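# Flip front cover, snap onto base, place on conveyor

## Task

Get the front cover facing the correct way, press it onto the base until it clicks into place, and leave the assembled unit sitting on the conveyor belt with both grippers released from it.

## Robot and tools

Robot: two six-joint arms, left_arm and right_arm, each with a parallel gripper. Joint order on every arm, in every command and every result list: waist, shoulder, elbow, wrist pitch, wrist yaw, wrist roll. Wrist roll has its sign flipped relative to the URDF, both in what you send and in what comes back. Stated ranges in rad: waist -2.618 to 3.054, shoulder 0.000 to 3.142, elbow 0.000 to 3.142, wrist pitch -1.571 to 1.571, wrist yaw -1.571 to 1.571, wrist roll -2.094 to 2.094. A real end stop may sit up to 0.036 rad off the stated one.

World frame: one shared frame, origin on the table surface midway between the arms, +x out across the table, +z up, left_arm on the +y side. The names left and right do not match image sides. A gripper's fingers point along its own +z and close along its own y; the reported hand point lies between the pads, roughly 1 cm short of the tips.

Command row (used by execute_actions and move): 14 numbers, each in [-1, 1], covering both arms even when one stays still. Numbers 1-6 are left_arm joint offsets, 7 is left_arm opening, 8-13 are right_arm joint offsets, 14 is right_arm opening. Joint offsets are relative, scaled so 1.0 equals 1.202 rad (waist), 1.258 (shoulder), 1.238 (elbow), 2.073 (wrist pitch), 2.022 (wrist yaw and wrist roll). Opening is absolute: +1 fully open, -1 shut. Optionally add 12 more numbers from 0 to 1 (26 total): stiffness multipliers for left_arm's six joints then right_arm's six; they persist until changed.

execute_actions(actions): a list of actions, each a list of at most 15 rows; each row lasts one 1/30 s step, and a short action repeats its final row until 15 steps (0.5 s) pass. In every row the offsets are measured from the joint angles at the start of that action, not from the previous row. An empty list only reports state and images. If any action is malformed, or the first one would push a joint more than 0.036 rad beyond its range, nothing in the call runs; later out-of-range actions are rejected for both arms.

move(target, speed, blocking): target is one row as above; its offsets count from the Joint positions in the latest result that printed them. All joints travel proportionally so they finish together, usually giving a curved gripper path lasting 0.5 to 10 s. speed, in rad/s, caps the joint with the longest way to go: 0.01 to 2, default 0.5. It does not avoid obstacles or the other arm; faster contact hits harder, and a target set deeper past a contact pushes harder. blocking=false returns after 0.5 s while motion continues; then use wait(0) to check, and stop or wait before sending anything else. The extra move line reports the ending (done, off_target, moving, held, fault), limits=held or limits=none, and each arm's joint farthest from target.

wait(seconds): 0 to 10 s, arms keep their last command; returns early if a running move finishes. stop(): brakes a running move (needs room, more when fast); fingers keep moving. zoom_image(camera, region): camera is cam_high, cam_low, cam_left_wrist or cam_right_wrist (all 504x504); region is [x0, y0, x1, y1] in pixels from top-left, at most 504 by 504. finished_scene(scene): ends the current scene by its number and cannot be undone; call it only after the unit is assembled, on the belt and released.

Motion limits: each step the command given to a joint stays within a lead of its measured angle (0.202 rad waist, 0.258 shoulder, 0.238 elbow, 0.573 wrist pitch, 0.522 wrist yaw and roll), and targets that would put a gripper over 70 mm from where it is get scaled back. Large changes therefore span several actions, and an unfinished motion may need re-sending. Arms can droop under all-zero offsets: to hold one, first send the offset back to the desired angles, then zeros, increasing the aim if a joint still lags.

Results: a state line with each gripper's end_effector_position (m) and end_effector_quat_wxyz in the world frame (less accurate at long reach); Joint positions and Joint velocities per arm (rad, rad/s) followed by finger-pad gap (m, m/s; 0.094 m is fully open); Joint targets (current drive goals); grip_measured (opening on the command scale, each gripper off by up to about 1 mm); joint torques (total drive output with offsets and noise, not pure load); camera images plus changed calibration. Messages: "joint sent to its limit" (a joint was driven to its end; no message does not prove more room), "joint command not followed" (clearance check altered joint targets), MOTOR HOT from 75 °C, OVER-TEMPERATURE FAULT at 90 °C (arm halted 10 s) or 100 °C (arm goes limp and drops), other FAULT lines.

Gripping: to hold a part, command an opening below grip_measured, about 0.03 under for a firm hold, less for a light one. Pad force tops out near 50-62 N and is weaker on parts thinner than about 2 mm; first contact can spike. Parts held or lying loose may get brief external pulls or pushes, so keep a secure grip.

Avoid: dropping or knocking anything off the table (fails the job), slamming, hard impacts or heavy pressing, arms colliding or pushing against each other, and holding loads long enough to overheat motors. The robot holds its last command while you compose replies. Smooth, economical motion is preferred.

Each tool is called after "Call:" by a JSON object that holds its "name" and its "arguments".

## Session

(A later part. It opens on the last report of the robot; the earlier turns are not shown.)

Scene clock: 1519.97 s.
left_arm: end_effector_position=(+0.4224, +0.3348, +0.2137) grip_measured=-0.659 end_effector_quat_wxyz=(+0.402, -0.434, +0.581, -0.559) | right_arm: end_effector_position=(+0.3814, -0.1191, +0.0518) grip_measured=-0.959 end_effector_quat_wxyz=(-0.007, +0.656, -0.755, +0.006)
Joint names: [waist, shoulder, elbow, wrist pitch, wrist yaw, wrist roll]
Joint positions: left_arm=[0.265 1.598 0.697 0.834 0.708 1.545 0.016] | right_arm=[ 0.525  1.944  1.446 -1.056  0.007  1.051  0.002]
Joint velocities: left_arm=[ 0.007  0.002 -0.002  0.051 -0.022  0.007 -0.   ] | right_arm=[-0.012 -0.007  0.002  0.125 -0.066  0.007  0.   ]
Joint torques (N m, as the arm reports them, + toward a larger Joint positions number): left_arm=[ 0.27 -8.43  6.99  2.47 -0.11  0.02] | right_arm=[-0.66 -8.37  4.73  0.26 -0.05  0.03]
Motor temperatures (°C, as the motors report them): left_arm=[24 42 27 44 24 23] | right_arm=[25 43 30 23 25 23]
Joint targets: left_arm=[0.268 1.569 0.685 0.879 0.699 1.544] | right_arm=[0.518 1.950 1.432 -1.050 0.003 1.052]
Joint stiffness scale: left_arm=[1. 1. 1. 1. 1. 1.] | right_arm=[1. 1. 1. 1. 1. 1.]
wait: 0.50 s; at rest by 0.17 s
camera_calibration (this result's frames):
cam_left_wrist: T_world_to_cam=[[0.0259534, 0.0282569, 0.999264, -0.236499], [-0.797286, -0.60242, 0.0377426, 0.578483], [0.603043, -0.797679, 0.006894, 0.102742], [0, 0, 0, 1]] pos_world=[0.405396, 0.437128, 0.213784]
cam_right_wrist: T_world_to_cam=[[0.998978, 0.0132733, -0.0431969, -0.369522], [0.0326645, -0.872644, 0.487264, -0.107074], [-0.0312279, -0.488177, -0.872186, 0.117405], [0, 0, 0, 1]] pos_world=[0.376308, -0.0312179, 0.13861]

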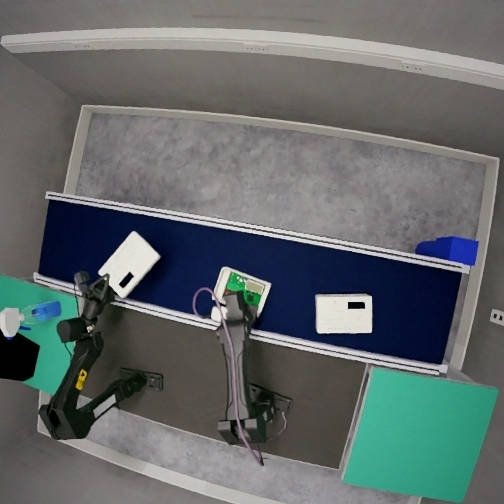

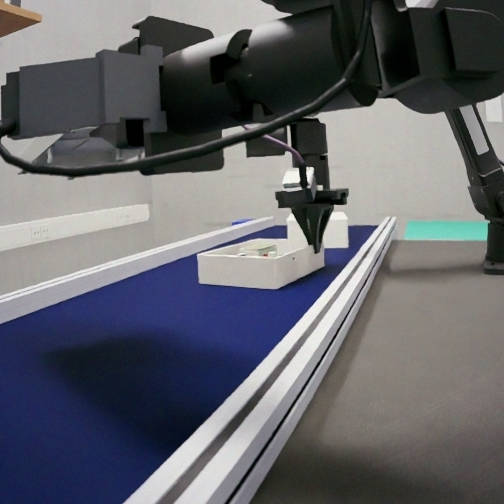

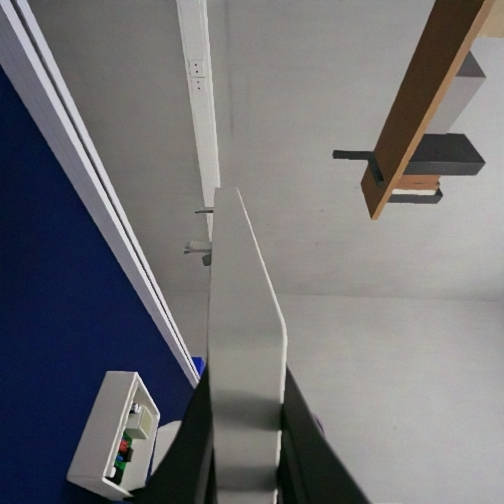

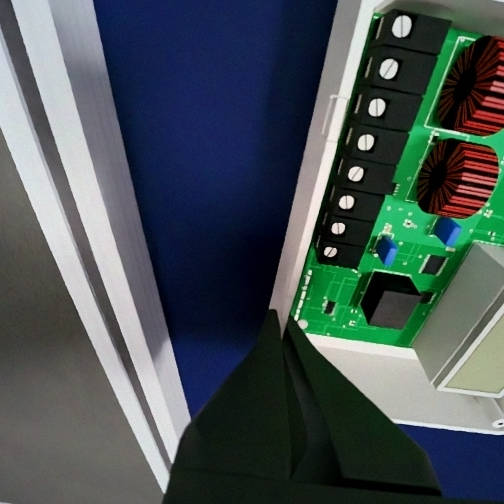

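Call:
{"name": "zoom_image", "arguments": {"camera": "cam_right_wrist", "region": [0, 100, 320, 420]}}

Call:
{"name": "zoom_image", "arguments": {"camera": "cam_high", "region": [150, 200, 350, 360]}}

Region (0, 100, 320, 420) of cam_right_wrist's 504x504 image, scaled by 1.575, with more detail than that image has.

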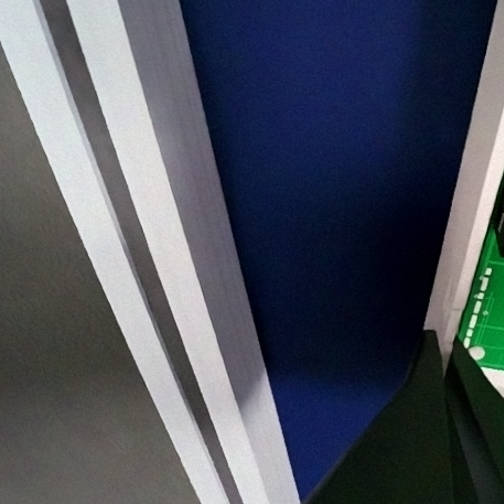

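Region (150, 200, 350, 360) of cam_high's 504x504 image, scaled by 2.520, with more detail than that image has; it fills the top 403 rows of this view, and the rest is white.

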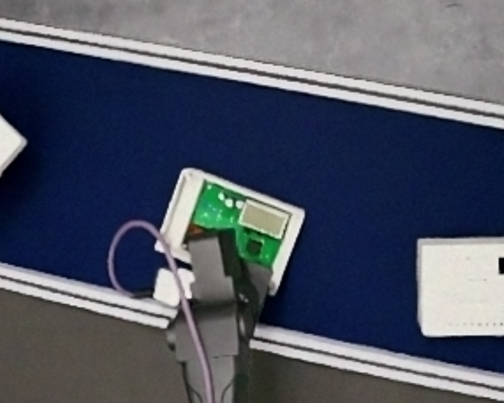

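Call:
{"name": "execute_actions", "arguments": {"actions": [[[0.0025,-0.023,-0.0097,0.0217,-0.005,0,-0.70,-0.0058,0.0048,0.005,0.003,-0.002,0.0005,-0.99],[0.0025,-0.023,-0.0097,0.0217,-0.005,0,-0.70,-0.0058,0.0048,0.015,0.002,-0.002,0.0005,-0.99],[0.0025,-0.023,-0.0097,0.0217,-0.005,0,-0.70,-0.0058,0.0048,0.025,0.001,-0.002,0.0005,-0.99],[0.0025,-0.023,-0.0097,0.0217,-0.005,0,-0.70,-0.0058,0.0048,0.030,0.0,-0.002,0.0005,-0.99],[0.0025,-0.023,-0.0097,0.0217,-0.005,0,-0.70,-0.0058,0.0048,0.033,-0.001,-0.002,0.0005,-0.99],[0.0025,-0.023,-0.0097,0.0217,-0.005,0,-0.70,-0.0058,0.0048,0.036,-0.002,-0.002,0.0005,-0.99],[0.0025,-0.023,-0.0097,0.0217,-0.005,0,-0.70,-0.0058,0.0048,0.039,-0.003,-0.002,0.0005,-0.99],[0.0025,-0.023,-0.0097,0.0217,-0.005,0,-0.70,-0.0058,0.0048,0.042,-0.004,-0.002,0.0005,-0.99],[0.0025,-0.023,-0.0097,0.0217,-0.005,0,-0.70,-0.0058,0.0048,0.044,-0.004,-0.002,0.0005,-0.99],[0.0025,-0.023,-0.0097,0.0217,-0.005,0,-0.70,-0.0058,0.0048,0.046,-0.005,-0.002,0.0005,-0.99]]]}}

Scene clock: 1640.47 s.
left_arm: end_effector_position=(+0.4224, +0.3349, +0.2137) grip_measured=-0.659 end_effector_quat_wxyz=(+0.402, -0.434, +0.581, -0.559) | right_arm: end_effector_position=(+0.3844, -0.1179, +0.0530) grip_measured=-0.965 end_effector_quat_wxyz=(-0.008, +0.656, -0.755, +0.007)
Joint names: [waist, shoulder, elbow, wrist pitch, wrist yaw, wrist roll]
Joint positions: left_arm=[0.265 1.598 0.697 0.834 0.708 1.545 0.016] | right_arm=[ 0.525  1.952  1.462 -1.061  0.007  1.051  0.002]
Joint velocities: left_arm=[ 0.002 -0.017 -0.022  0.007  0.007 -0.022 -0.   ] | right_arm=[ 0.002  0.012 -0.002  0.037  0.007  0.051  0.   ]
Joint torques (N m, as the arm reports them, + toward a larger Joint positions number): left_arm=[ 0.2  -8.29  7.15  2.5  -0.07 -0.01] | right_arm=[-0.68 -9.05  9.14  0.14 -0.02  0.03]
Motor temperatures (°C, as the motors report them): left_arm=[24 42 27 45 24 23] | right_arm=[25 43 30 23 25 23]
Joint targets: left_arm=[0.268 1.569 0.685 0.879 0.698 1.545] | right_arm=[0.518 1.950 1.503 -1.066 0.003 1.052]
Joint stiffness scale: left_arm=[1. 1. 1. 1. 1. 1.] | right_arm=[1. 1. 1. 1. 1. 1.]
camera_calibration (this result's frames):
cam_left_wrist: T_world_to_cam=[[0.0260666, 0.0286067, 0.999251, -0.236661], [-0.797041, -0.602726, 0.0380467, 0.578472], [0.603363, -0.797435, 0.00708969, 0.102523], [0, 0, 0, 1]] pos_world=[0.405376, 0.437186, 0.213748]
cam_right_wrist: T_world_to_cam=[[0.999097, 0.0133207, -0.0403513, -0.372674], [0.0312853, -0.873196, 0.486365, -0.106191], [-0.0287559, -0.487188, -0.872824, 0.118324], [0, 0, 0, 1]] pos_world=[0.379062, -0.0301152, 0.139886]

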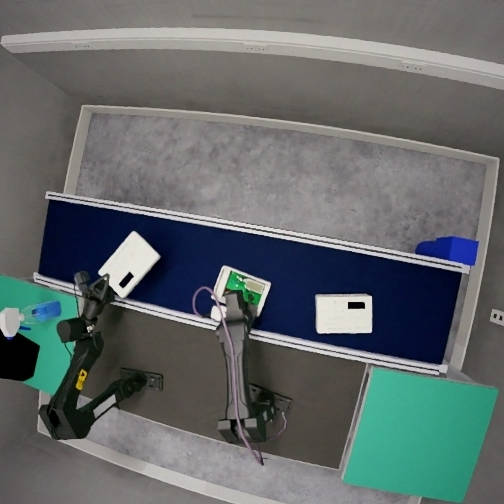

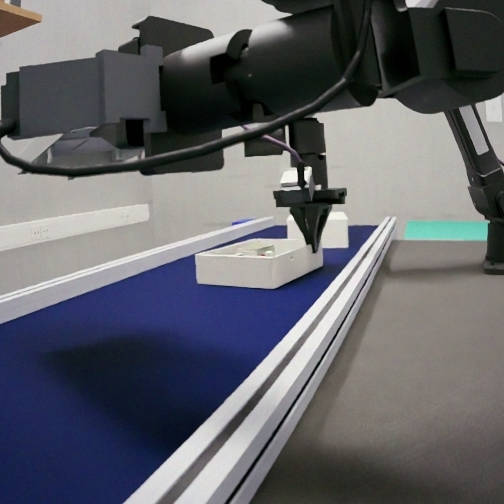

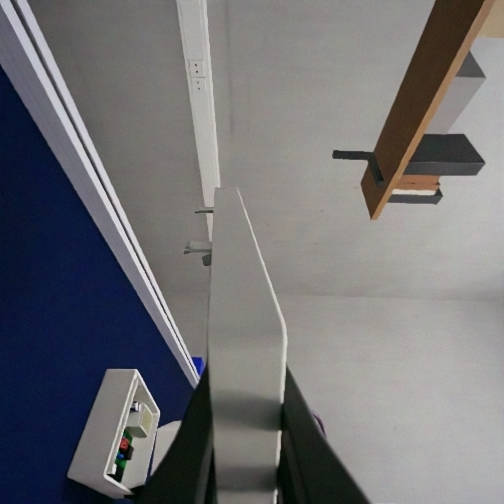

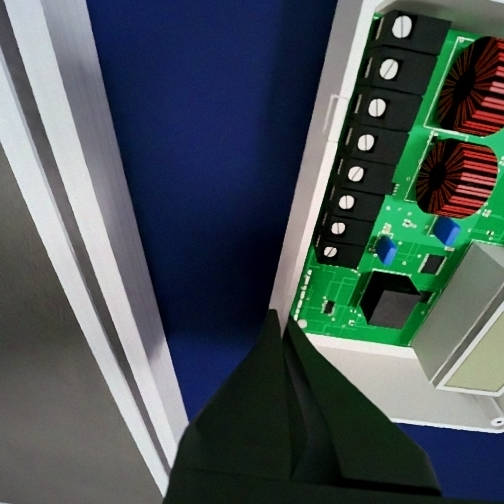

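Call:
{"name": "move", "arguments": {"target": [0.0025,-0.023,-0.0097,0.0217,-0.005,0,-0.70, 0.0874,0.0938,0.1858,-0.0352,-0.002,-0.5361,-0.99], "speed": 0.45}}

Scene clock: 1656.50 s.
left_arm: end_effector_position=(+0.4224, +0.3349, +0.2135) grip_measured=-0.659 end_effector_quat_wxyz=(+0.402, -0.435, +0.580, -0.559) | right_arm: end_effector_position=(+0.3973, -0.0683, +0.0531) grip_measured=-0.965 end_effector_quat_wxyz=(+0.007, -0.226, +0.974, +0.003)
Joint names: [waist, shoulder, elbow, wrist pitch, wrist yaw, wrist roll]
Joint positions: left_arm=[0.265 1.598 0.697 0.833 0.708 1.546 0.016] | right_arm=[ 0.624  2.079  1.648 -1.124 -0.002 -0.023  0.002]
Joint velocities: left_arm=[-0.022 -0.032  0.012 -0.007 -0.081  0.081 -0.001] | right_arm=[ 0.012 -0.002  0.002 -0.037  0.007  0.081  0.001]
Joint torques (N m, as the arm reports them, + toward a larger Joint positions number): left_arm=[ 0.21 -8.29  7.04  2.5  -0.09  0.04] | right_arm=[  0.48 -10.71   9.38   0.1    0.07  -0.1 ]
Motor temperatures (°C, as the motors report them): left_arm=[24 41 27 45 24 23] | right_arm=[25 44 32 23 25 23]
Joint targets: left_arm=[0.268 1.569 0.685 0.879 0.698 1.546] | right_arm=[0.630 2.070 1.692 -1.133 0.003 -0.033]
Joint stiffness scale: left_arm=[1. 1. 1. 1. 1. 1.] | right_arm=[1. 1. 1. 1. 1. 1.]
move: off_target (left_arm, right_arm); limits=none; left_arm: farthest joint: the wrist pitch, 0.046 radians from its target (0.045 radians at the start); right_arm: farthest joint: the elbow, 0.044 radians from its target (0.230 radians at the start)
camera_calibration (this result's frames):
cam_left_wrist: T_world_to_cam=[[0.0269943, 0.0296198, 0.999197, -0.237223], [-0.796751, -0.603022, 0.0394008, 0.57821], [0.603705, -0.797174, 0.00732144, 0.102285], [0, 0, 0, 1]] pos_world=[0.405343, 0.437239, 0.213502]
cam_right_wrist: T_world_to_cam=[[0.572194, -0.817806, -0.0615353, -0.272238], [-0.705125, -0.528892, 0.472305, 0.253492], [-0.418799, -0.22686, -0.879285, 0.315995], [0, 0, 0, 1]] pos_world=[0.466856, -0.0168815, 0.141372]

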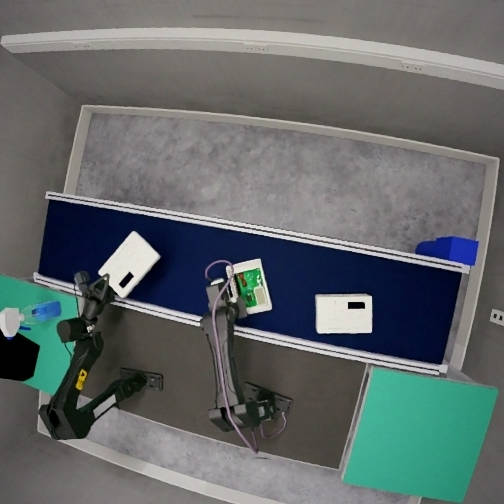

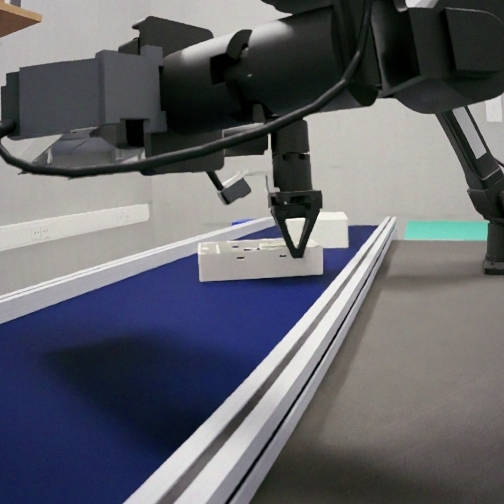

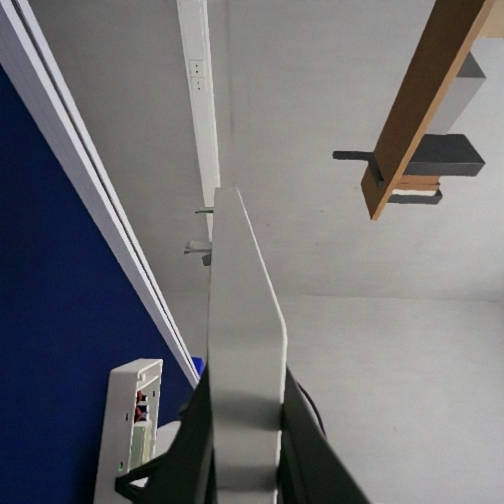

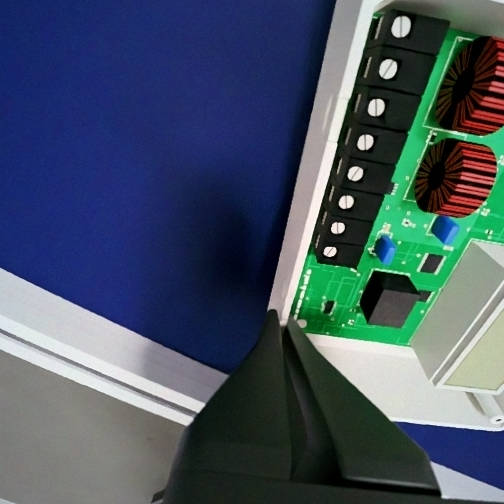

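Call:
{"name": "move", "arguments": {"target": [0.0025,-0.023,-0.0097,0.0225,-0.005,0,-0.70, 0.0125,0.1960,0.3800,-0.0931,0.0025,-0.4946,-0.99], "speed": 0.45}}

Scene clock: 1690.80 s.
left_arm: end_effector_position=(+0.4224, +0.3350, +0.2138) grip_measured=-0.659 end_effector_quat_wxyz=(+0.402, -0.434, +0.580, -0.559) | right_arm: end_effector_position=(+0.4475, -0.0372, +0.0541) grip_measured=-0.965 end_effector_quat_wxyz=(+0.001, +0.262, +0.965, +0.009)
Joint names: [waist, shoulder, elbow, wrist pitch, wrist yaw, wrist roll]
Joint positions: left_arm=[0.265 1.598 0.697 0.834 0.707 1.546 0.016] | right_arm=[ 0.63   2.339  2.076 -1.294 -0.013 -1.016  0.002]
Joint velocities: left_arm=[-0.022  0.007 -0.012  0.081 -0.022  0.11  -0.   ] | right_arm=[ 0.002  0.007 -0.012 -0.037 -0.007  0.022  0.   ]
Joint torques (N m, as the arm reports them, + toward a larger Joint positions number): left_arm=[ 0.29 -8.31  7.05  2.48 -0.09  0.01] | right_arm=[  0.84 -12.99   9.47  -0.06   0.19  -0.09]
Motor temperatures (°C, as the motors report them): left_arm=[24 41 27 45 24 23] | right_arm=[25 47 34 23 25 23]
Joint targets: left_arm=[0.268 1.569 0.685 0.880 0.698 1.546] | right_arm=[0.640 2.326 2.119 -1.318 0.003 -1.023]
Joint stiffness scale: left_arm=[1. 1. 1. 1. 1. 1.] | right_arm=[1. 1. 1. 1. 1. 1.]
move: off_target (left_arm, right_arm); limits=none; left_arm: farthest joint: the wrist pitch, 0.045 radians from its target (0.046 radians at the start); right_arm: farthest joint: the elbow, 0.043 radians from its target (0.470 radians at the start)
camera_calibration (this result's frames):
cam_left_wrist: T_world_to_cam=[[0.0260553, 0.0295205, 0.999225, -0.237034], [-0.796546, -0.603345, 0.0385953, 0.578466], [0.604017, -0.796934, 0.00779411, 0.102006], [0, 0, 0, 1]] pos_world=[0.405337, 0.437304, 0.213729]
cam_right_wrist: T_world_to_cam=[[-0.367619, -0.926505, -0.080279, 0.142102], [-0.825801, 0.285521, 0.486345, 0.388395], [-0.427679, 0.245084, -0.870071, 0.366035], [0, 0, 0, 1]] pos_world=[0.529522, -0.0689458, 0.140991]

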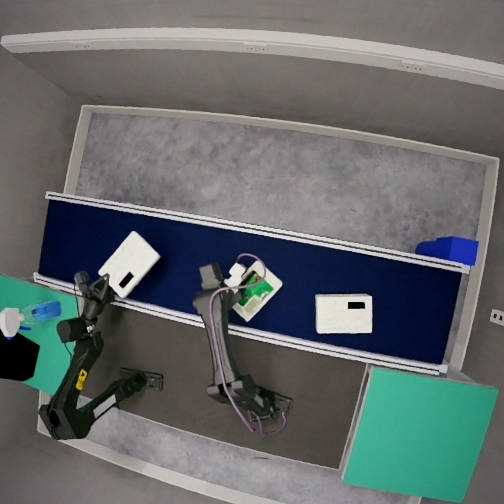

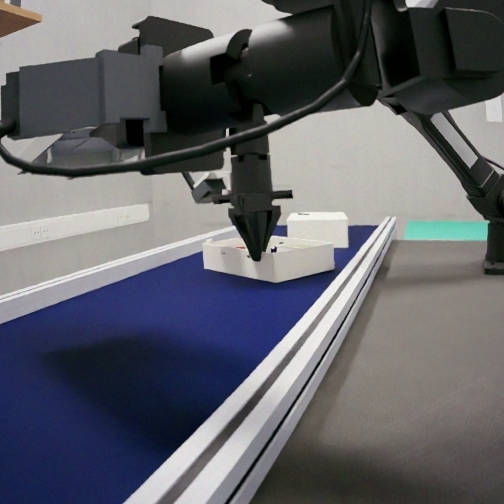

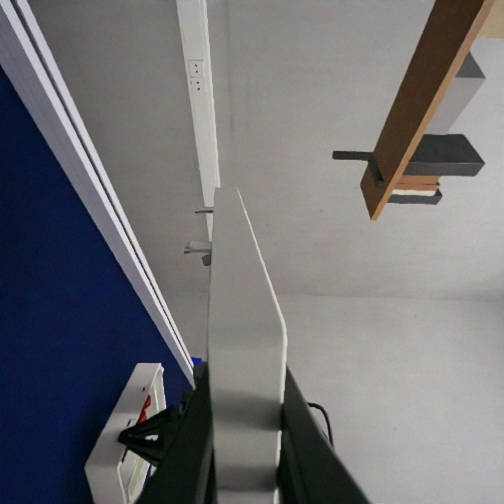

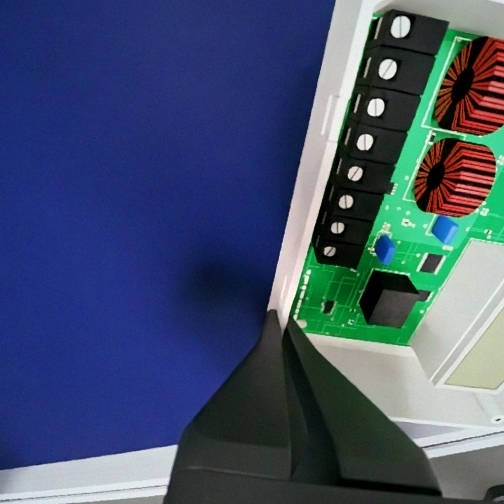

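Call:
{"name": "execute_actions", "arguments": {"actions": [[[0.0025,-0.023,-0.0097,0.022,-0.0045,0,-0.70,0.006,-0.0103,0.0347,-0.008,0.006,-0.002,-0.99],[0.0025,-0.023,-0.0097,0.022,-0.0045,0,-0.70,0.004,-0.0103,0.0347,-0.004,0.004,-0.001,-0.99],[0.0025,-0.023,-0.0097,0.022,-0.0045,0,-0.70,0.002,-0.0103,0.0347,0.0,0.002,0,-0.99],[0.0025,-0.023,-0.0097,0.022,-0.0045,0,-0.70,0.0,-0.0103,0.0347,0.003,0,0,-0.98],[0.0025,-0.023,-0.0097,0.022,-0.0045,0,-0.70,0.0,-0.0103,0.0347,0.0048,0,0,-0.96],[0.0025,-0.023,-0.0097,0.022,-0.0045,0,-0.70,0.0,-0.0103,0.0347,0.0048,0,0,-0.94],[0.0025,-0.023,-0.0097,0.022,-0.0045,0,-0.70,0.0,-0.0103,0.0347,0.0048,0,0,-0.91],[0.0025,-0.023,-0.0097,0.022,-0.0045,0,-0.70,0.0,-0.0103,0.0347,0.0048,0,0,-0.88],[0.0025,-0.023,-0.0097,0.022,-0.0045,0,-0.70,0.0,-0.0103,0.0347,0.0048,0,0,-0.84],[0.0025,-0.023,-0.0097,0.022,-0.0045,0,-0.70,0.0,-0.0103,0.0347,0.0048,0,0,-0.80],[0.0025,-0.023,-0.0097,0.022,-0.0045,0,-0.70,0.0,-0.0103,0.0347,0.0048,0,0,-0.76],[0.0025,-0.023,-0.0097,0.022,-0.0045,0,-0.70,0.0,-0.0103,0.0347,0.0048,0,0,-0.72],[0.0025,-0.023,-0.0097,0.022,-0.0045,0,-0.70,0.0,-0.0103,0.0347,0.0048,0,0,-0.69],[0.0025,-0.023,-0.0097,0.022,-0.0045,0,-0.70,0.0,-0.0103,0.0347,0.0048,0,0,-0.67],[0.0025,-0.023,-0.0097,0.022,-0.0045,0,-0.70,0.0,-0.0103,0.0347,0.0048,0,0,-0.65]]]}}

Scene clock: 1722.57 s.
left_arm: end_effector_position=(+0.4224, +0.3350, +0.2138) grip_measured=-0.659 end_effector_quat_wxyz=(+0.402, -0.435, +0.580, -0.559) | right_arm: end_effector_position=(+0.4475, -0.0365, +0.0541) grip_measured=-0.663 end_effector_quat_wxyz=(-0.000, +0.262, +0.965, +0.011)
Joint names: [waist, shoulder, elbow, wrist pitch, wrist yaw, wrist roll]
Joint positions: left_arm=[0.265 1.598 0.697 0.834 0.707 1.547 0.016] | right_arm=[ 0.63   2.339  2.076 -1.293 -0.016 -1.016  0.016]
Joint velocities: left_arm=[-0.002  0.002  0.012  0.022  0.037  0.081  0.001] | right_arm=[-0.002 -0.017  0.007 -0.022 -0.007  0.095  0.022]
Joint torques (N m, as the arm reports them, + toward a larger Joint positions number): left_arm=[ 0.24 -8.2   6.9   2.5  -0.09  0.02] | right_arm=[ -0.03 -12.86   9.4    0.27   0.03   0.03]
Motor temperatures (°C, as the motors report them): left_arm=[24 41 27 45 24 23] | right_arm=[25 52 35 23 25 23]
Joint targets: left_arm=[0.268 1.569 0.685 0.880 0.698 1.547] | right_arm=[0.630 2.326 2.119 -1.284 -0.013 -1.016]
Joint stiffness scale: left_arm=[1. 1. 1. 1. 1. 1.] | right_arm=[1. 1. 1. 1. 1. 1.]
camera_calibration (this result's frames):
cam_left_wrist: T_world_to_cam=[[0.0262825, 0.0302479, 0.999197, -0.237368], [-0.796513, -0.603348, 0.0392159, 0.57832], [0.604049, -0.796904, 0.00823534, 0.101888], [0, 0, 0, 1]] pos_world=[0.405333, 0.437303, 0.213659]
cam_right_wrist: T_world_to_cam=[[-0.367977, -0.92609, -0.0833689, 0.143058], [-0.825415, 0.284056, 0.487855, 0.387861], [-0.428116, 0.248333, -0.868935, 0.366119], [0, 0, 0, 1]] pos_world=[0.529529, -0.0686094, 0.14084]

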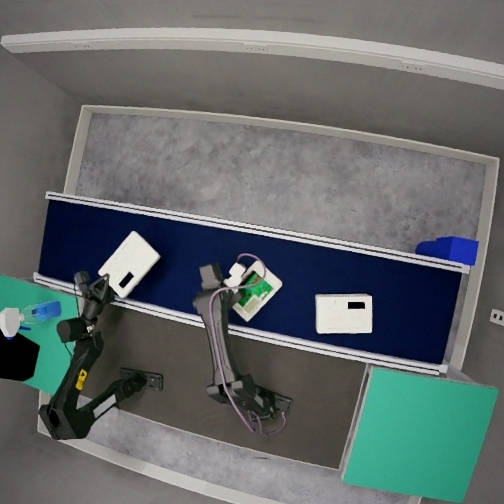

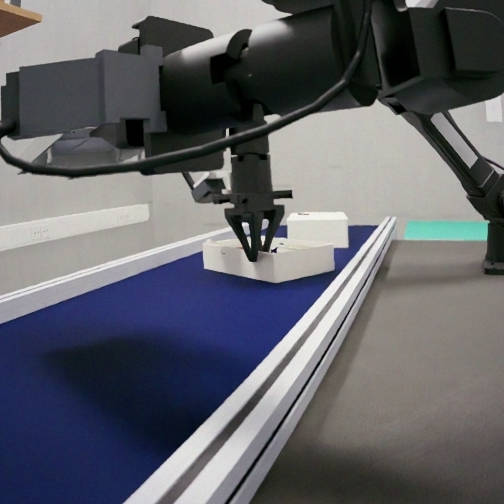

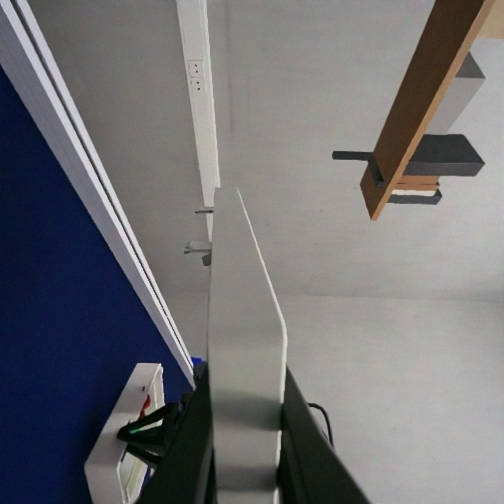

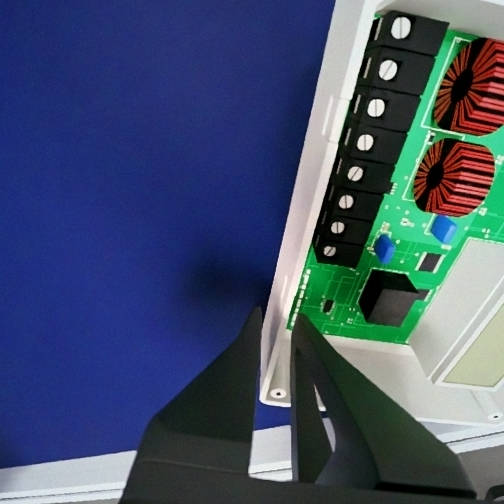

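Call:
{"name": "execute_actions", "arguments": {"actions": [[[0.0025,-0.023,-0.0097,0.022,-0.0045,0,-0.70,0,-0.0103,0.0387,0.003,0,0,-0.62],[0.0025,-0.023,-0.0097,0.022,-0.0045,0,-0.70,0,-0.0103,0.0428,0.001,0,0,-0.62],[0.0025,-0.023,-0.0097,0.022,-0.0045,0,-0.70,0,-0.0103,0.0468,-0.0014,0,0,-0.62],[0.0025,-0.023,-0.0097,0.022,-0.0045,0,-0.70,0,-0.0103,0.0509,-0.0038,0,0,-0.62],[0.0025,-0.023,-0.0097,0.022,-0.0045,0,-0.70,0,-0.0103,0.0549,-0.0062,0,0,-0.62],[0.0025,-0.023,-0.0097,0.022,-0.0045,0,-0.70,0,-0.0103,0.0589,-0.0086,0,0,-0.62],[0.0025,-0.023,-0.0097,0.022,-0.0045,0,-0.70,0,-0.0103,0.0630,-0.0110,0,0,-0.62],[0.0025,-0.023,-0.0097,0.022,-0.0045,0,-0.70,0,-0.0103,0.0670,-0.0134,0,0,-0.62],[0.0025,-0.023,-0.0097,0.022,-0.0045,0,-0.70,0,-0.0103,0.0711,-0.0158,0,0,-0.62],[0.0025,-0.023,-0.0097,0.022,-0.0045,0,-0.70,0,-0.0103,0.0751,-0.0182,0,0,-0.62],[0.0025,-0.023,-0.0097,0.022,-0.0045,0,-0.70,0,-0.0103,0.0791,-0.0206,0,0,-0.62],[0.0025,-0.023,-0.0097,0.022,-0.0045,0,-0.70,0,-0.0103,0.0832,-0.0230,0,0,-0.62],[0.0025,-0.023,-0.0097,0.022,-0.0045,0,-0.70,0,-0.0103,0.0872,-0.0254,0,0,-0.62],[0.0025,-0.023,-0.0097,0.022,-0.0045,0,-0.70,0,-0.0103,0.0913,-0.0278,0,0,-0.62],[0.0025,-0.023,-0.0097,0.022,-0.0045,0,-0.70,0,-0.0103,0.0953,-0.0302,0,0,-0.62]],[[0.0025,-0.023,-0.0097,0.022,-0.0045,0,-0.70,0,-0.0103,0.0387,0.000,0,0,-0.62],[0.0025,-0.023,-0.0097,0.022,-0.0045,0,-0.70,0,-0.0103,0.0428,-0.0024,0,0,-0.62],[0.0025,-0.023,-0.0097,0.022,-0.0045,0,-0.70,0,-0.0103,0.0468,-0.0048,0,0,-0.62],[0.0025,-0.023,-0.0097,0.022,-0.0045,0,-0.70,0,-0.0103,0.0509,-0.0072,0,0,-0.62],[0.0025,-0.023,-0.0097,0.022,-0.0045,0,-0.70,0,-0.0103,0.0549,-0.0096,0,0,-0.62],[0.0025,-0.023,-0.0097,0.022,-0.0045,0,-0.70,0,-0.0103,0.0589,-0.0120,0,0,-0.62],[0.0025,-0.023,-0.0097,0.022,-0.0045,0,-0.70,0,-0.0103,0.0630,-0.0144,0,0,-0.62],[0.0025,-0.023,-0.0097,0.022,-0.0045,0,-0.70,0,-0.0103,0.0670,-0.0168,0,0,-0.62],[0.0025,-0.023,-0.0097,0.022,-0.0045,0,-0.70,0,-0.0103,0.0711,-0.0192,0,0,-0.62],[0.0025,-0.023,-0.0097,0.022,-0.0045,0,-0.70,0,-0.0103,0.0751,-0.0216,0,0,-0.62],[0.0025,-0.023,-0.0097,0.022,-0.0045,0,-0.70,0,-0.0103,0.0791,-0.0240,0,0,-0.62],[0.0025,-0.023,-0.0097,0.022,-0.0045,0,-0.70,0,-0.0103,0.0832,-0.0264,0,0,-0.62],[0.0025,-0.023,-0.0097,0.022,-0.0045,0,-0.70,0,-0.0103,0.0872,-0.0288,0,0,-0.62],[0.0025,-0.023,-0.0097,0.022,-0.0045,0,-0.70,0,-0.0103,0.0913,-0.0312,0,0,-0.62],[0.0025,-0.023,-0.0097,0.022,-0.0045,0,-0.70,0,-0.0103,0.0953,-0.0336,0,0,-0.62]]]}}

Scene clock: 1767.67 s.
left_arm: end_effector_position=(+0.4224, +0.3350, +0.2138) grip_measured=-0.659 end_effector_quat_wxyz=(+0.402, -0.435, +0.580, -0.560) | right_arm: end_effector_position=(+0.4614, -0.0292, +0.0910) grip_measured=-0.622 end_effector_quat_wxyz=(+0.025, +0.262, +0.964, +0.035)
Joint names: [waist, shoulder, elbow, wrist pitch, wrist yaw, wrist roll]
Joint positions: left_arm=[0.265 1.598 0.697 0.834 0.707 1.548 0.016] | right_arm=[ 0.63   2.339  2.219 -1.366 -0.016 -1.016  0.018]
Joint velocities: left_arm=[ 0.002 -0.007 -0.007  0.051 -0.007  0.066 -0.001] | right_arm=[ 0.007 -0.017  0.125 -0.125 -0.066 -0.007  0.   ]
Joint torques (N m, as the arm reports them, + toward a larger Joint positions number): left_arm=[ 0.3  -8.24  7.02  2.48 -0.09  0.01] | right_arm=[ -0.03 -13.02   9.04   0.26   0.     0.02]
Motor temperatures (°C, as the motors report them): left_arm=[24 41 27 45 24 23] | right_arm=[25 55 36 23 25 23]
Joint targets: left_arm=[0.268 1.569 0.685 0.880 0.698 1.547] | right_arm=[0.630 2.326 2.265 -1.396 -0.016 -1.016]
Joint stiffness scale: left_arm=[1. 1. 1. 1. 1. 1.] | right_arm=[1. 1. 1. 1. 1. 1.]
camera_calibration (this result's frames):
cam_left_wrist: T_world_to_cam=[[0.0265096, 0.0309752, 0.999169, -0.237701], [-0.796481, -0.60335, 0.0398364, 0.578175], [0.604082, -0.796875, 0.00867655, 0.101769], [0, 0, 0, 1]] pos_world=[0.405329, 0.437302, 0.213588]
cam_right_wrist: T_world_to_cam=[[-0.361155, -0.922492, -0.136288, 0.15979], [-0.854378, 0.268783, 0.44474, 0.396094], [-0.373638, 0.277062, -0.88523, 0.379462], [0, 0, 0, 1]] pos_world=[0.537904, -0.0641929, 0.181529]

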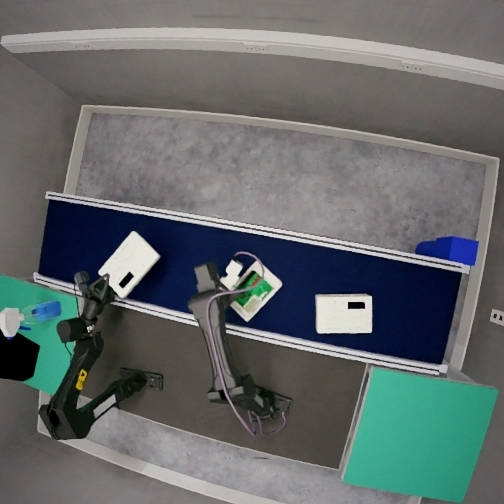

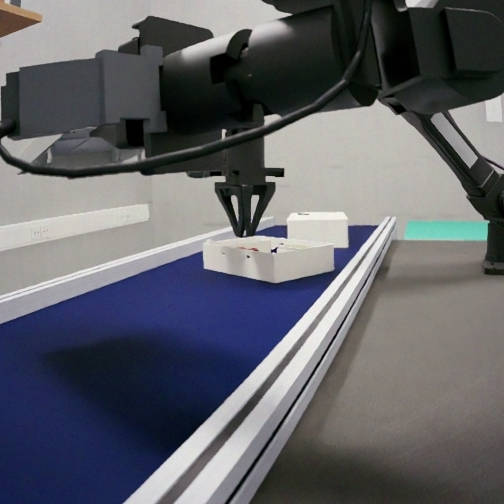

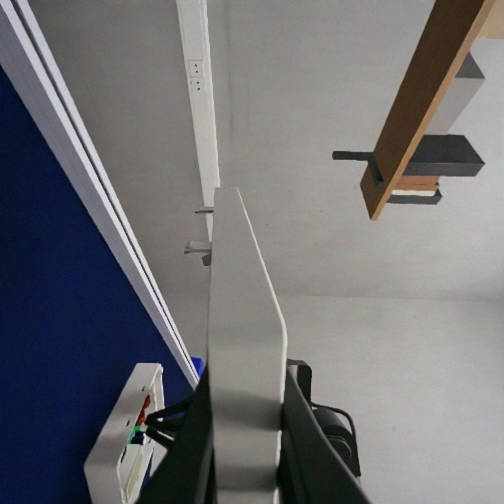

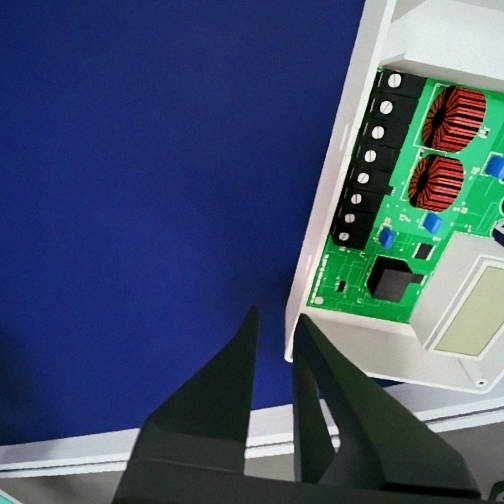

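Call:
{"name": "move", "arguments": {"target": [0.0025,-0.023,-0.0097,0.022,-0.0045,0,-0.70, -0.4110,-0.4412,-0.4919,-0.0029,0.0114,-0.4901,-0.62], "speed": 0.6}}

Scene clock: 1822.73 s.
left_arm: end_effector_position=(+0.4224, +0.3350, +0.2138) grip_measured=-0.659 end_effector_quat_wxyz=(+0.402, -0.435, +0.580, -0.560) | right_arm: end_effector_position=(+0.3806, -0.2537, +0.1412) grip_measured=-0.622 end_effector_quat_wxyz=(-0.000, +0.843, +0.537, +0.008)
Joint names: [waist, shoulder, elbow, wrist pitch, wrist yaw, wrist roll]
Joint positions: left_arm=[0.265 1.598 0.697 0.834 0.707 1.549 0.016] | right_arm=[ 0.138  1.81   1.627 -1.375 -0.009 -2.001  0.018]
Joint velocities: left_arm=[-0.007 -0.007 -0.007 -0.051 -0.066  0.007  0.001] | right_arm=[-0.022 -0.002  0.027 -0.007  0.007 -0.037  0.   ]
Joint torques (N m, as the arm reports them, + toward a larger Joint positions number): left_arm=[ 0.25 -8.29  6.89  2.48 -0.08  0.03] | right_arm=[-0.19 -9.69  4.6   0.22  0.18 -0.03]
Motor temperatures (°C, as the motors report them): left_arm=[24 40 27 45 24 23] | right_arm=[25 56 36 23 25 23]
Joint targets: left_arm=[0.268 1.569 0.685 0.880 0.698 1.548] | right_arm=[0.136 1.784 1.610 -1.371 0.007 -2.007]
Joint stiffness scale: left_arm=[1. 1. 1. 1. 1. 1.] | right_arm=[1. 1. 1. 1. 1. 1.]
move: off_target (left_arm, right_arm); limits=none; left_arm: farthest joint: the wrist pitch, 0.045 radians from its target (0.045 radians at the start); right_arm: farthest joint: the shoulder, 0.026 radians from its target (0.555 radians at the start)
camera_calibration (this result's frames):
cam_left_wrist: T_world_to_cam=[[0.0267368, 0.0317025, 0.99914, -0.238035], [-0.796448, -0.603352, 0.040457, 0.578029], [0.604115, -0.796845, 0.00911773, 0.101651], [0, 0, 0, 1]] pos_world=[0.405325, 0.437301, 0.213518]
cam_right_wrist: T_world_to_cam=[[-0.957241, 0.280193, -0.071982, 0.453274], [0.20936, 0.842683, 0.496038, 0.0986444], [0.199644, 0.459758, -0.865312, 0.281284], [0, 0, 0, 1]] pos_world=[0.357084, -0.339452, 0.227095]

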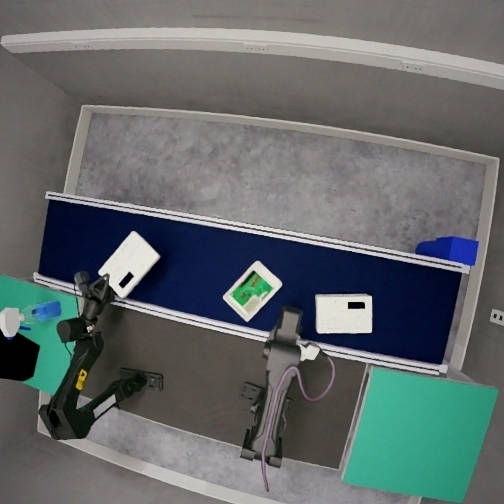

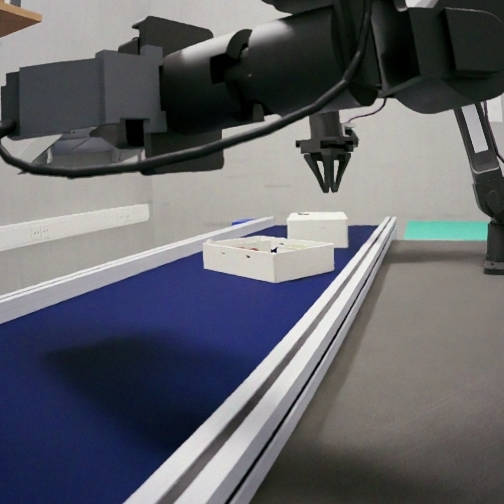

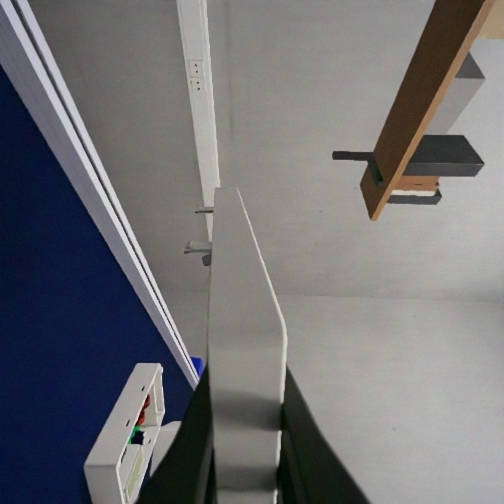

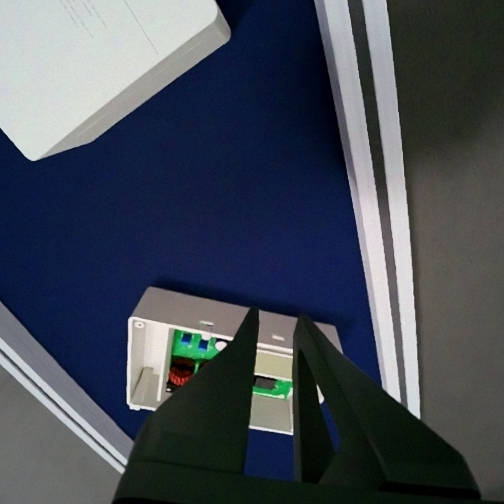

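Call:
{"name": "zoom_image", "arguments": {"camera": "cam_high", "region": [210, 250, 300, 330]}}

Region (210, 250, 300, 330) of cam_high's 504x504 image, scaled by 5.600, with more detail than that image has.

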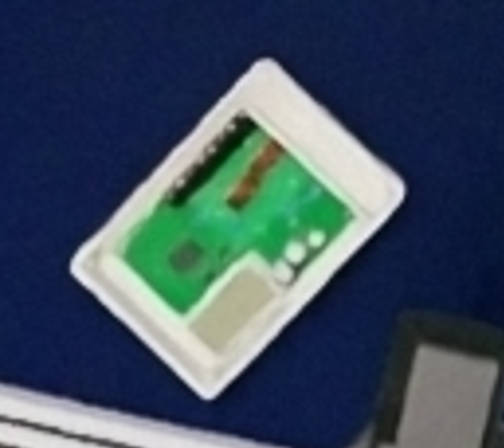

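Call:
{"name": "execute_actions", "arguments": {"actions": []}}

Scene clock: 1942.73 s.
left_arm: end_effector_position=(+0.4224, +0.3350, +0.2138) grip_measured=-0.659 end_effector_quat_wxyz=(+0.402, -0.435, +0.580, -0.560) | right_arm: end_effector_position=(+0.3806, -0.2537, +0.1412) grip_measured=-0.622 end_effector_quat_wxyz=(-0.000, +0.844, +0.537, +0.008)
Joint names: [waist, shoulder, elbow, wrist pitch, wrist yaw, wrist roll]
Joint positions: left_arm=[0.265 1.598 0.697 0.834 0.707 1.549 0.016] | right_arm=[ 0.138  1.81   1.627 -1.375 -0.009 -2.001  0.018]
Joint velocities: left_arm=[-0.007  0.007 -0.007  0.007  0.037  0.037  0.   ] | right_arm=[ 0.007 -0.007  0.002  0.022 -0.066  0.066  0.001]
Joint torques (N m, as the arm reports them, + toward a larger Joint positions number): left_arm=[ 0.29 -8.31  7.    2.48 -0.06  0.01] | right_arm=[-0.24 -9.72  4.61  0.22  0.18 -0.04]
Motor temperatures (°C, as the motors report them): left_arm=[24 40 27 45 24 23] | right_arm=[25 50 32 23 25 23]
Joint targets: left_arm=[0.268 1.569 0.685 0.880 0.698 1.548] | right_arm=[0.136 1.784 1.610 -1.371 0.007 -2.007]
Joint stiffness scale: left_arm=[1. 1. 1. 1. 1. 1.] | right_arm=[1. 1. 1. 1. 1. 1.]
camera_calibration (this result's frames):
cam_left_wrist: T_world_to_cam=[[0.0267368, 0.0317025, 0.99914, -0.238035], [-0.796448, -0.603352, 0.040457, 0.578029], [0.604115, -0.796845, 0.00911773, 0.101651], [0, 0, 0, 1]] pos_world=[0.405325, 0.437301, 0.213518]
cam_right_wrist: T_world_to_cam=[[-0.957134, 0.280558, -0.0719776, 0.453325], [0.209683, 0.842601, 0.496041, 0.0985001], [0.199817, 0.459686, -0.86531, 0.2812], [0, 0, 0, 1]] pos_world=[0.357051, -0.339444, 0.227094]

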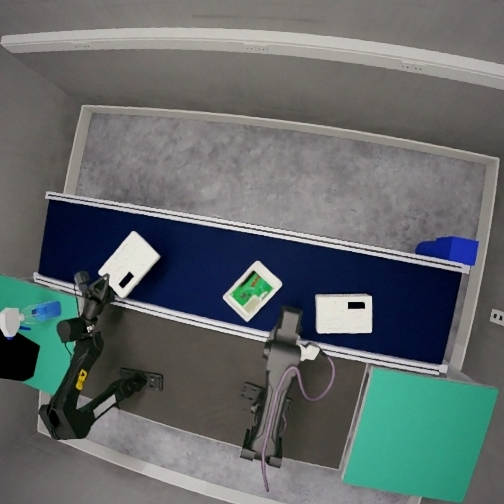

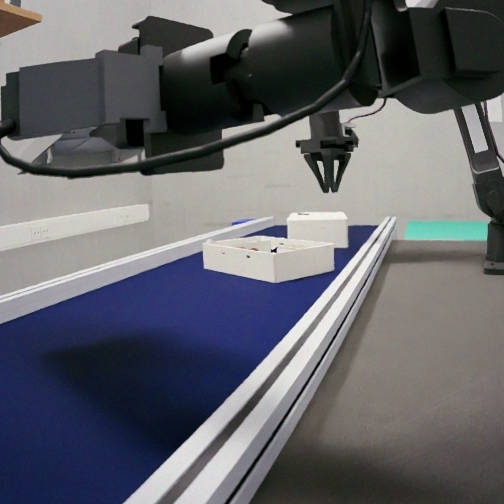

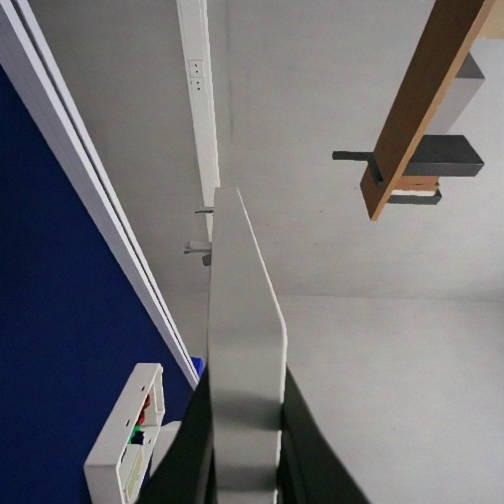

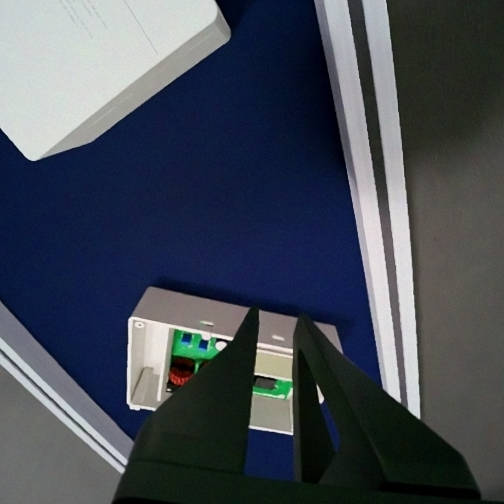

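Call:
{"name": "zoom_image", "arguments": {"camera": "cam_high", "region": [60, 210, 320, 360]}}

Call:
{"name": "zoom_image", "arguments": {"camera": "cam_left_wrist", "region": [100, 150, 400, 504]}}

Region (60, 210, 320, 360) of cam_high's 504x504 image, scaled by 1.938, with more detail than that image has; it fills the top 291 rows of this view, and the rest is white.

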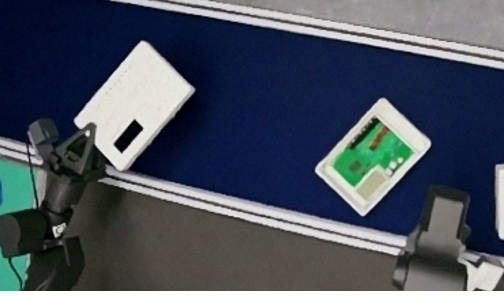

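Region (100, 150, 400, 504) of cam_left_wrist's 504x504 image, scaled by 1.424, with more detail than that image has; it fills the left 427 columns of this view, and the rest is white.

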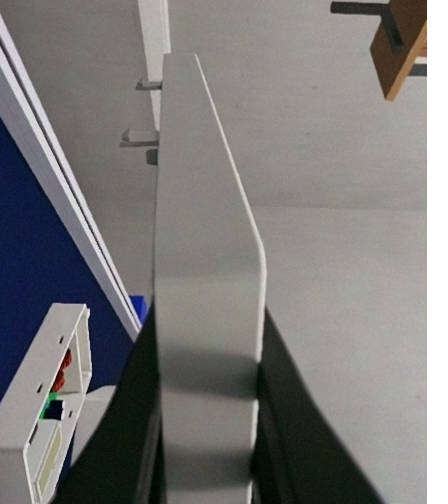

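Call:
{"name": "zoom_image", "arguments": {"camera": "cam_high", "region": [80, 220, 180, 310]}}

Region (80, 220, 180, 310) of cam_high's 504x504 image, scaled by 5.040, with more detail than that image has; it fills the top 454 rows of this view, and the rest is white.

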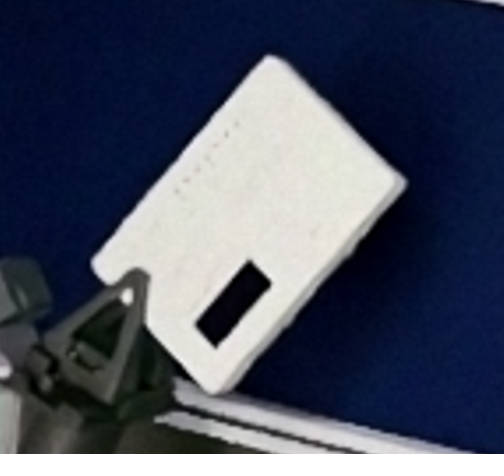

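Call:
{"name": "move", "arguments": {"target": [-1.0,0.3744,0.2011,0.1577,-0.6004,0.038,-0.70,-0.2313,-0.0795,-0.084,0.041,-0.2136,0.137,-0.62], "speed": 0.4}}

Scene clock: 2066.57 s.
left_arm: end_effector_position=(+0.4071, -0.0468, +0.1369) grip_measured=-0.659 end_effector_quat_wxyz=(+0.399, -0.436, +0.576, -0.564) | right_arm: end_effector_position=(+0.3838, -0.2727, +0.1572) grip_measured=-0.622 end_effector_quat_wxyz=(-0.116, +0.819, +0.531, +0.183)
Joint names: [waist, shoulder, elbow, wrist pitch, wrist yaw, wrist roll]
Joint positions: left_arm=[-0.94   2.072  0.904  1.118 -0.493  1.626  0.016] | right_arm=[-0.133  1.74   1.539 -1.299 -0.431 -1.73   0.018]
Joint velocities: left_arm=[ 0.017  0.007 -0.012  0.066 -0.007  0.007 -0.001] | right_arm=[-0.002 -0.017 -0.007 -0.037 -0.037  0.022 -0.   ]
Joint torques (N m, as the arm reports them, + toward a larger Joint positions number): left_arm=[ 0.35 -9.47 10.1   2.53 -0.17  0.02] | right_arm=[-0.63 -9.51  4.85  0.38 -0.38  0.08]
Motor temperatures (°C, as the motors report them): left_arm=[24 39 28 46 24 23] | right_arm=[25 50 31 23 25 23]
Joint targets: left_arm=[-0.937 2.069 0.946 1.161 -0.507 1.626] | right_arm=[-0.140 1.710 1.523 -1.290 -0.440 -1.725]
Joint stiffness scale: left_arm=[1. 1. 1. 1. 1. 1.] | right_arm=[1. 1. 1. 1. 1. 1.]
move: off_target (left_arm, right_arm); limits=none; left_arm: farthest joint: the wrist pitch, 0.043 radians from its target (0.326 radians at the start); right_arm: farthest joint: the shoulder, 0.030 radians from its target (0.100 radians at the start)
camera_calibration (this result's frames):
cam_left_wrist: T_world_to_cam=[[0.02321, 0.0434368, 0.998787, -0.146714], [-0.798086, -0.600885, 0.0446783, 0.338757], [0.602097, -0.798154, 0.0207197, -0.19351], [0, 0, 0, 1]] pos_world=[0.390274, 0.0554758, 0.135411]
cam_right_wrist: T_world_to_cam=[[-0.945018, 0.302579, -0.124044, 0.472457], [0.0836596, 0.590387, 0.802773, 0.0372756], [0.316136, 0.748257, -0.58324, 0.292824], [0, 0, 0, 1]] pos_world=[0.35079, -0.38407, 0.199468]

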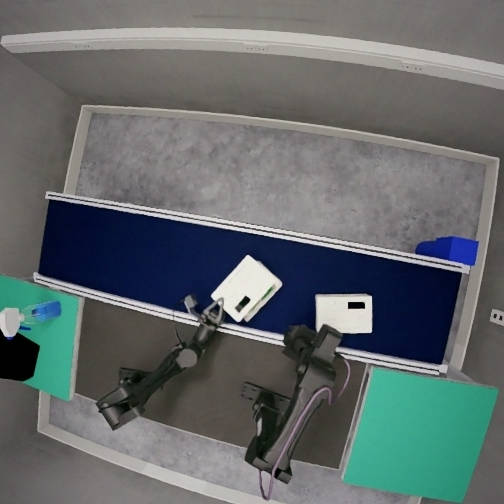

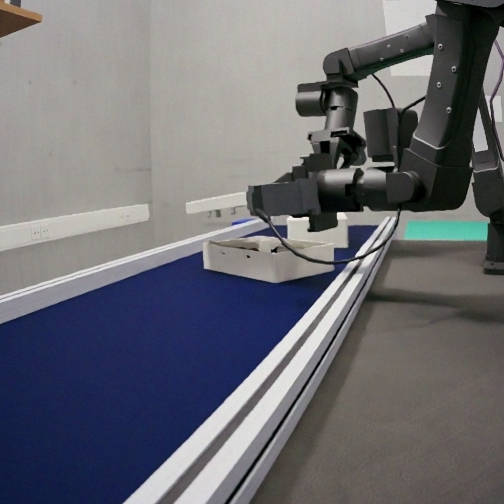

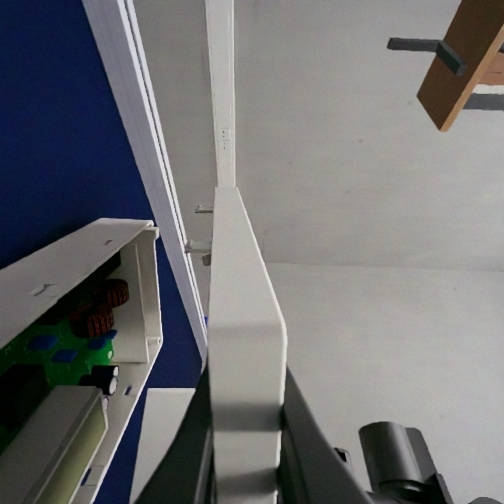

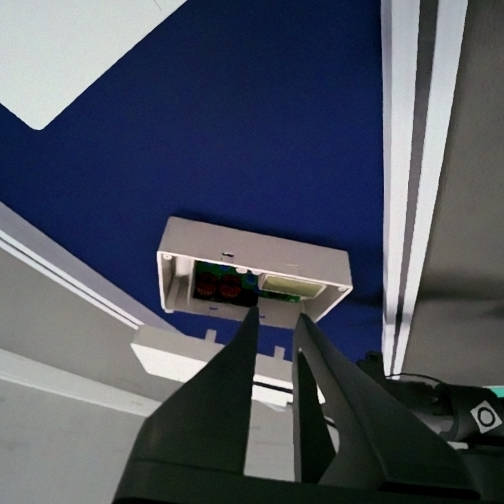

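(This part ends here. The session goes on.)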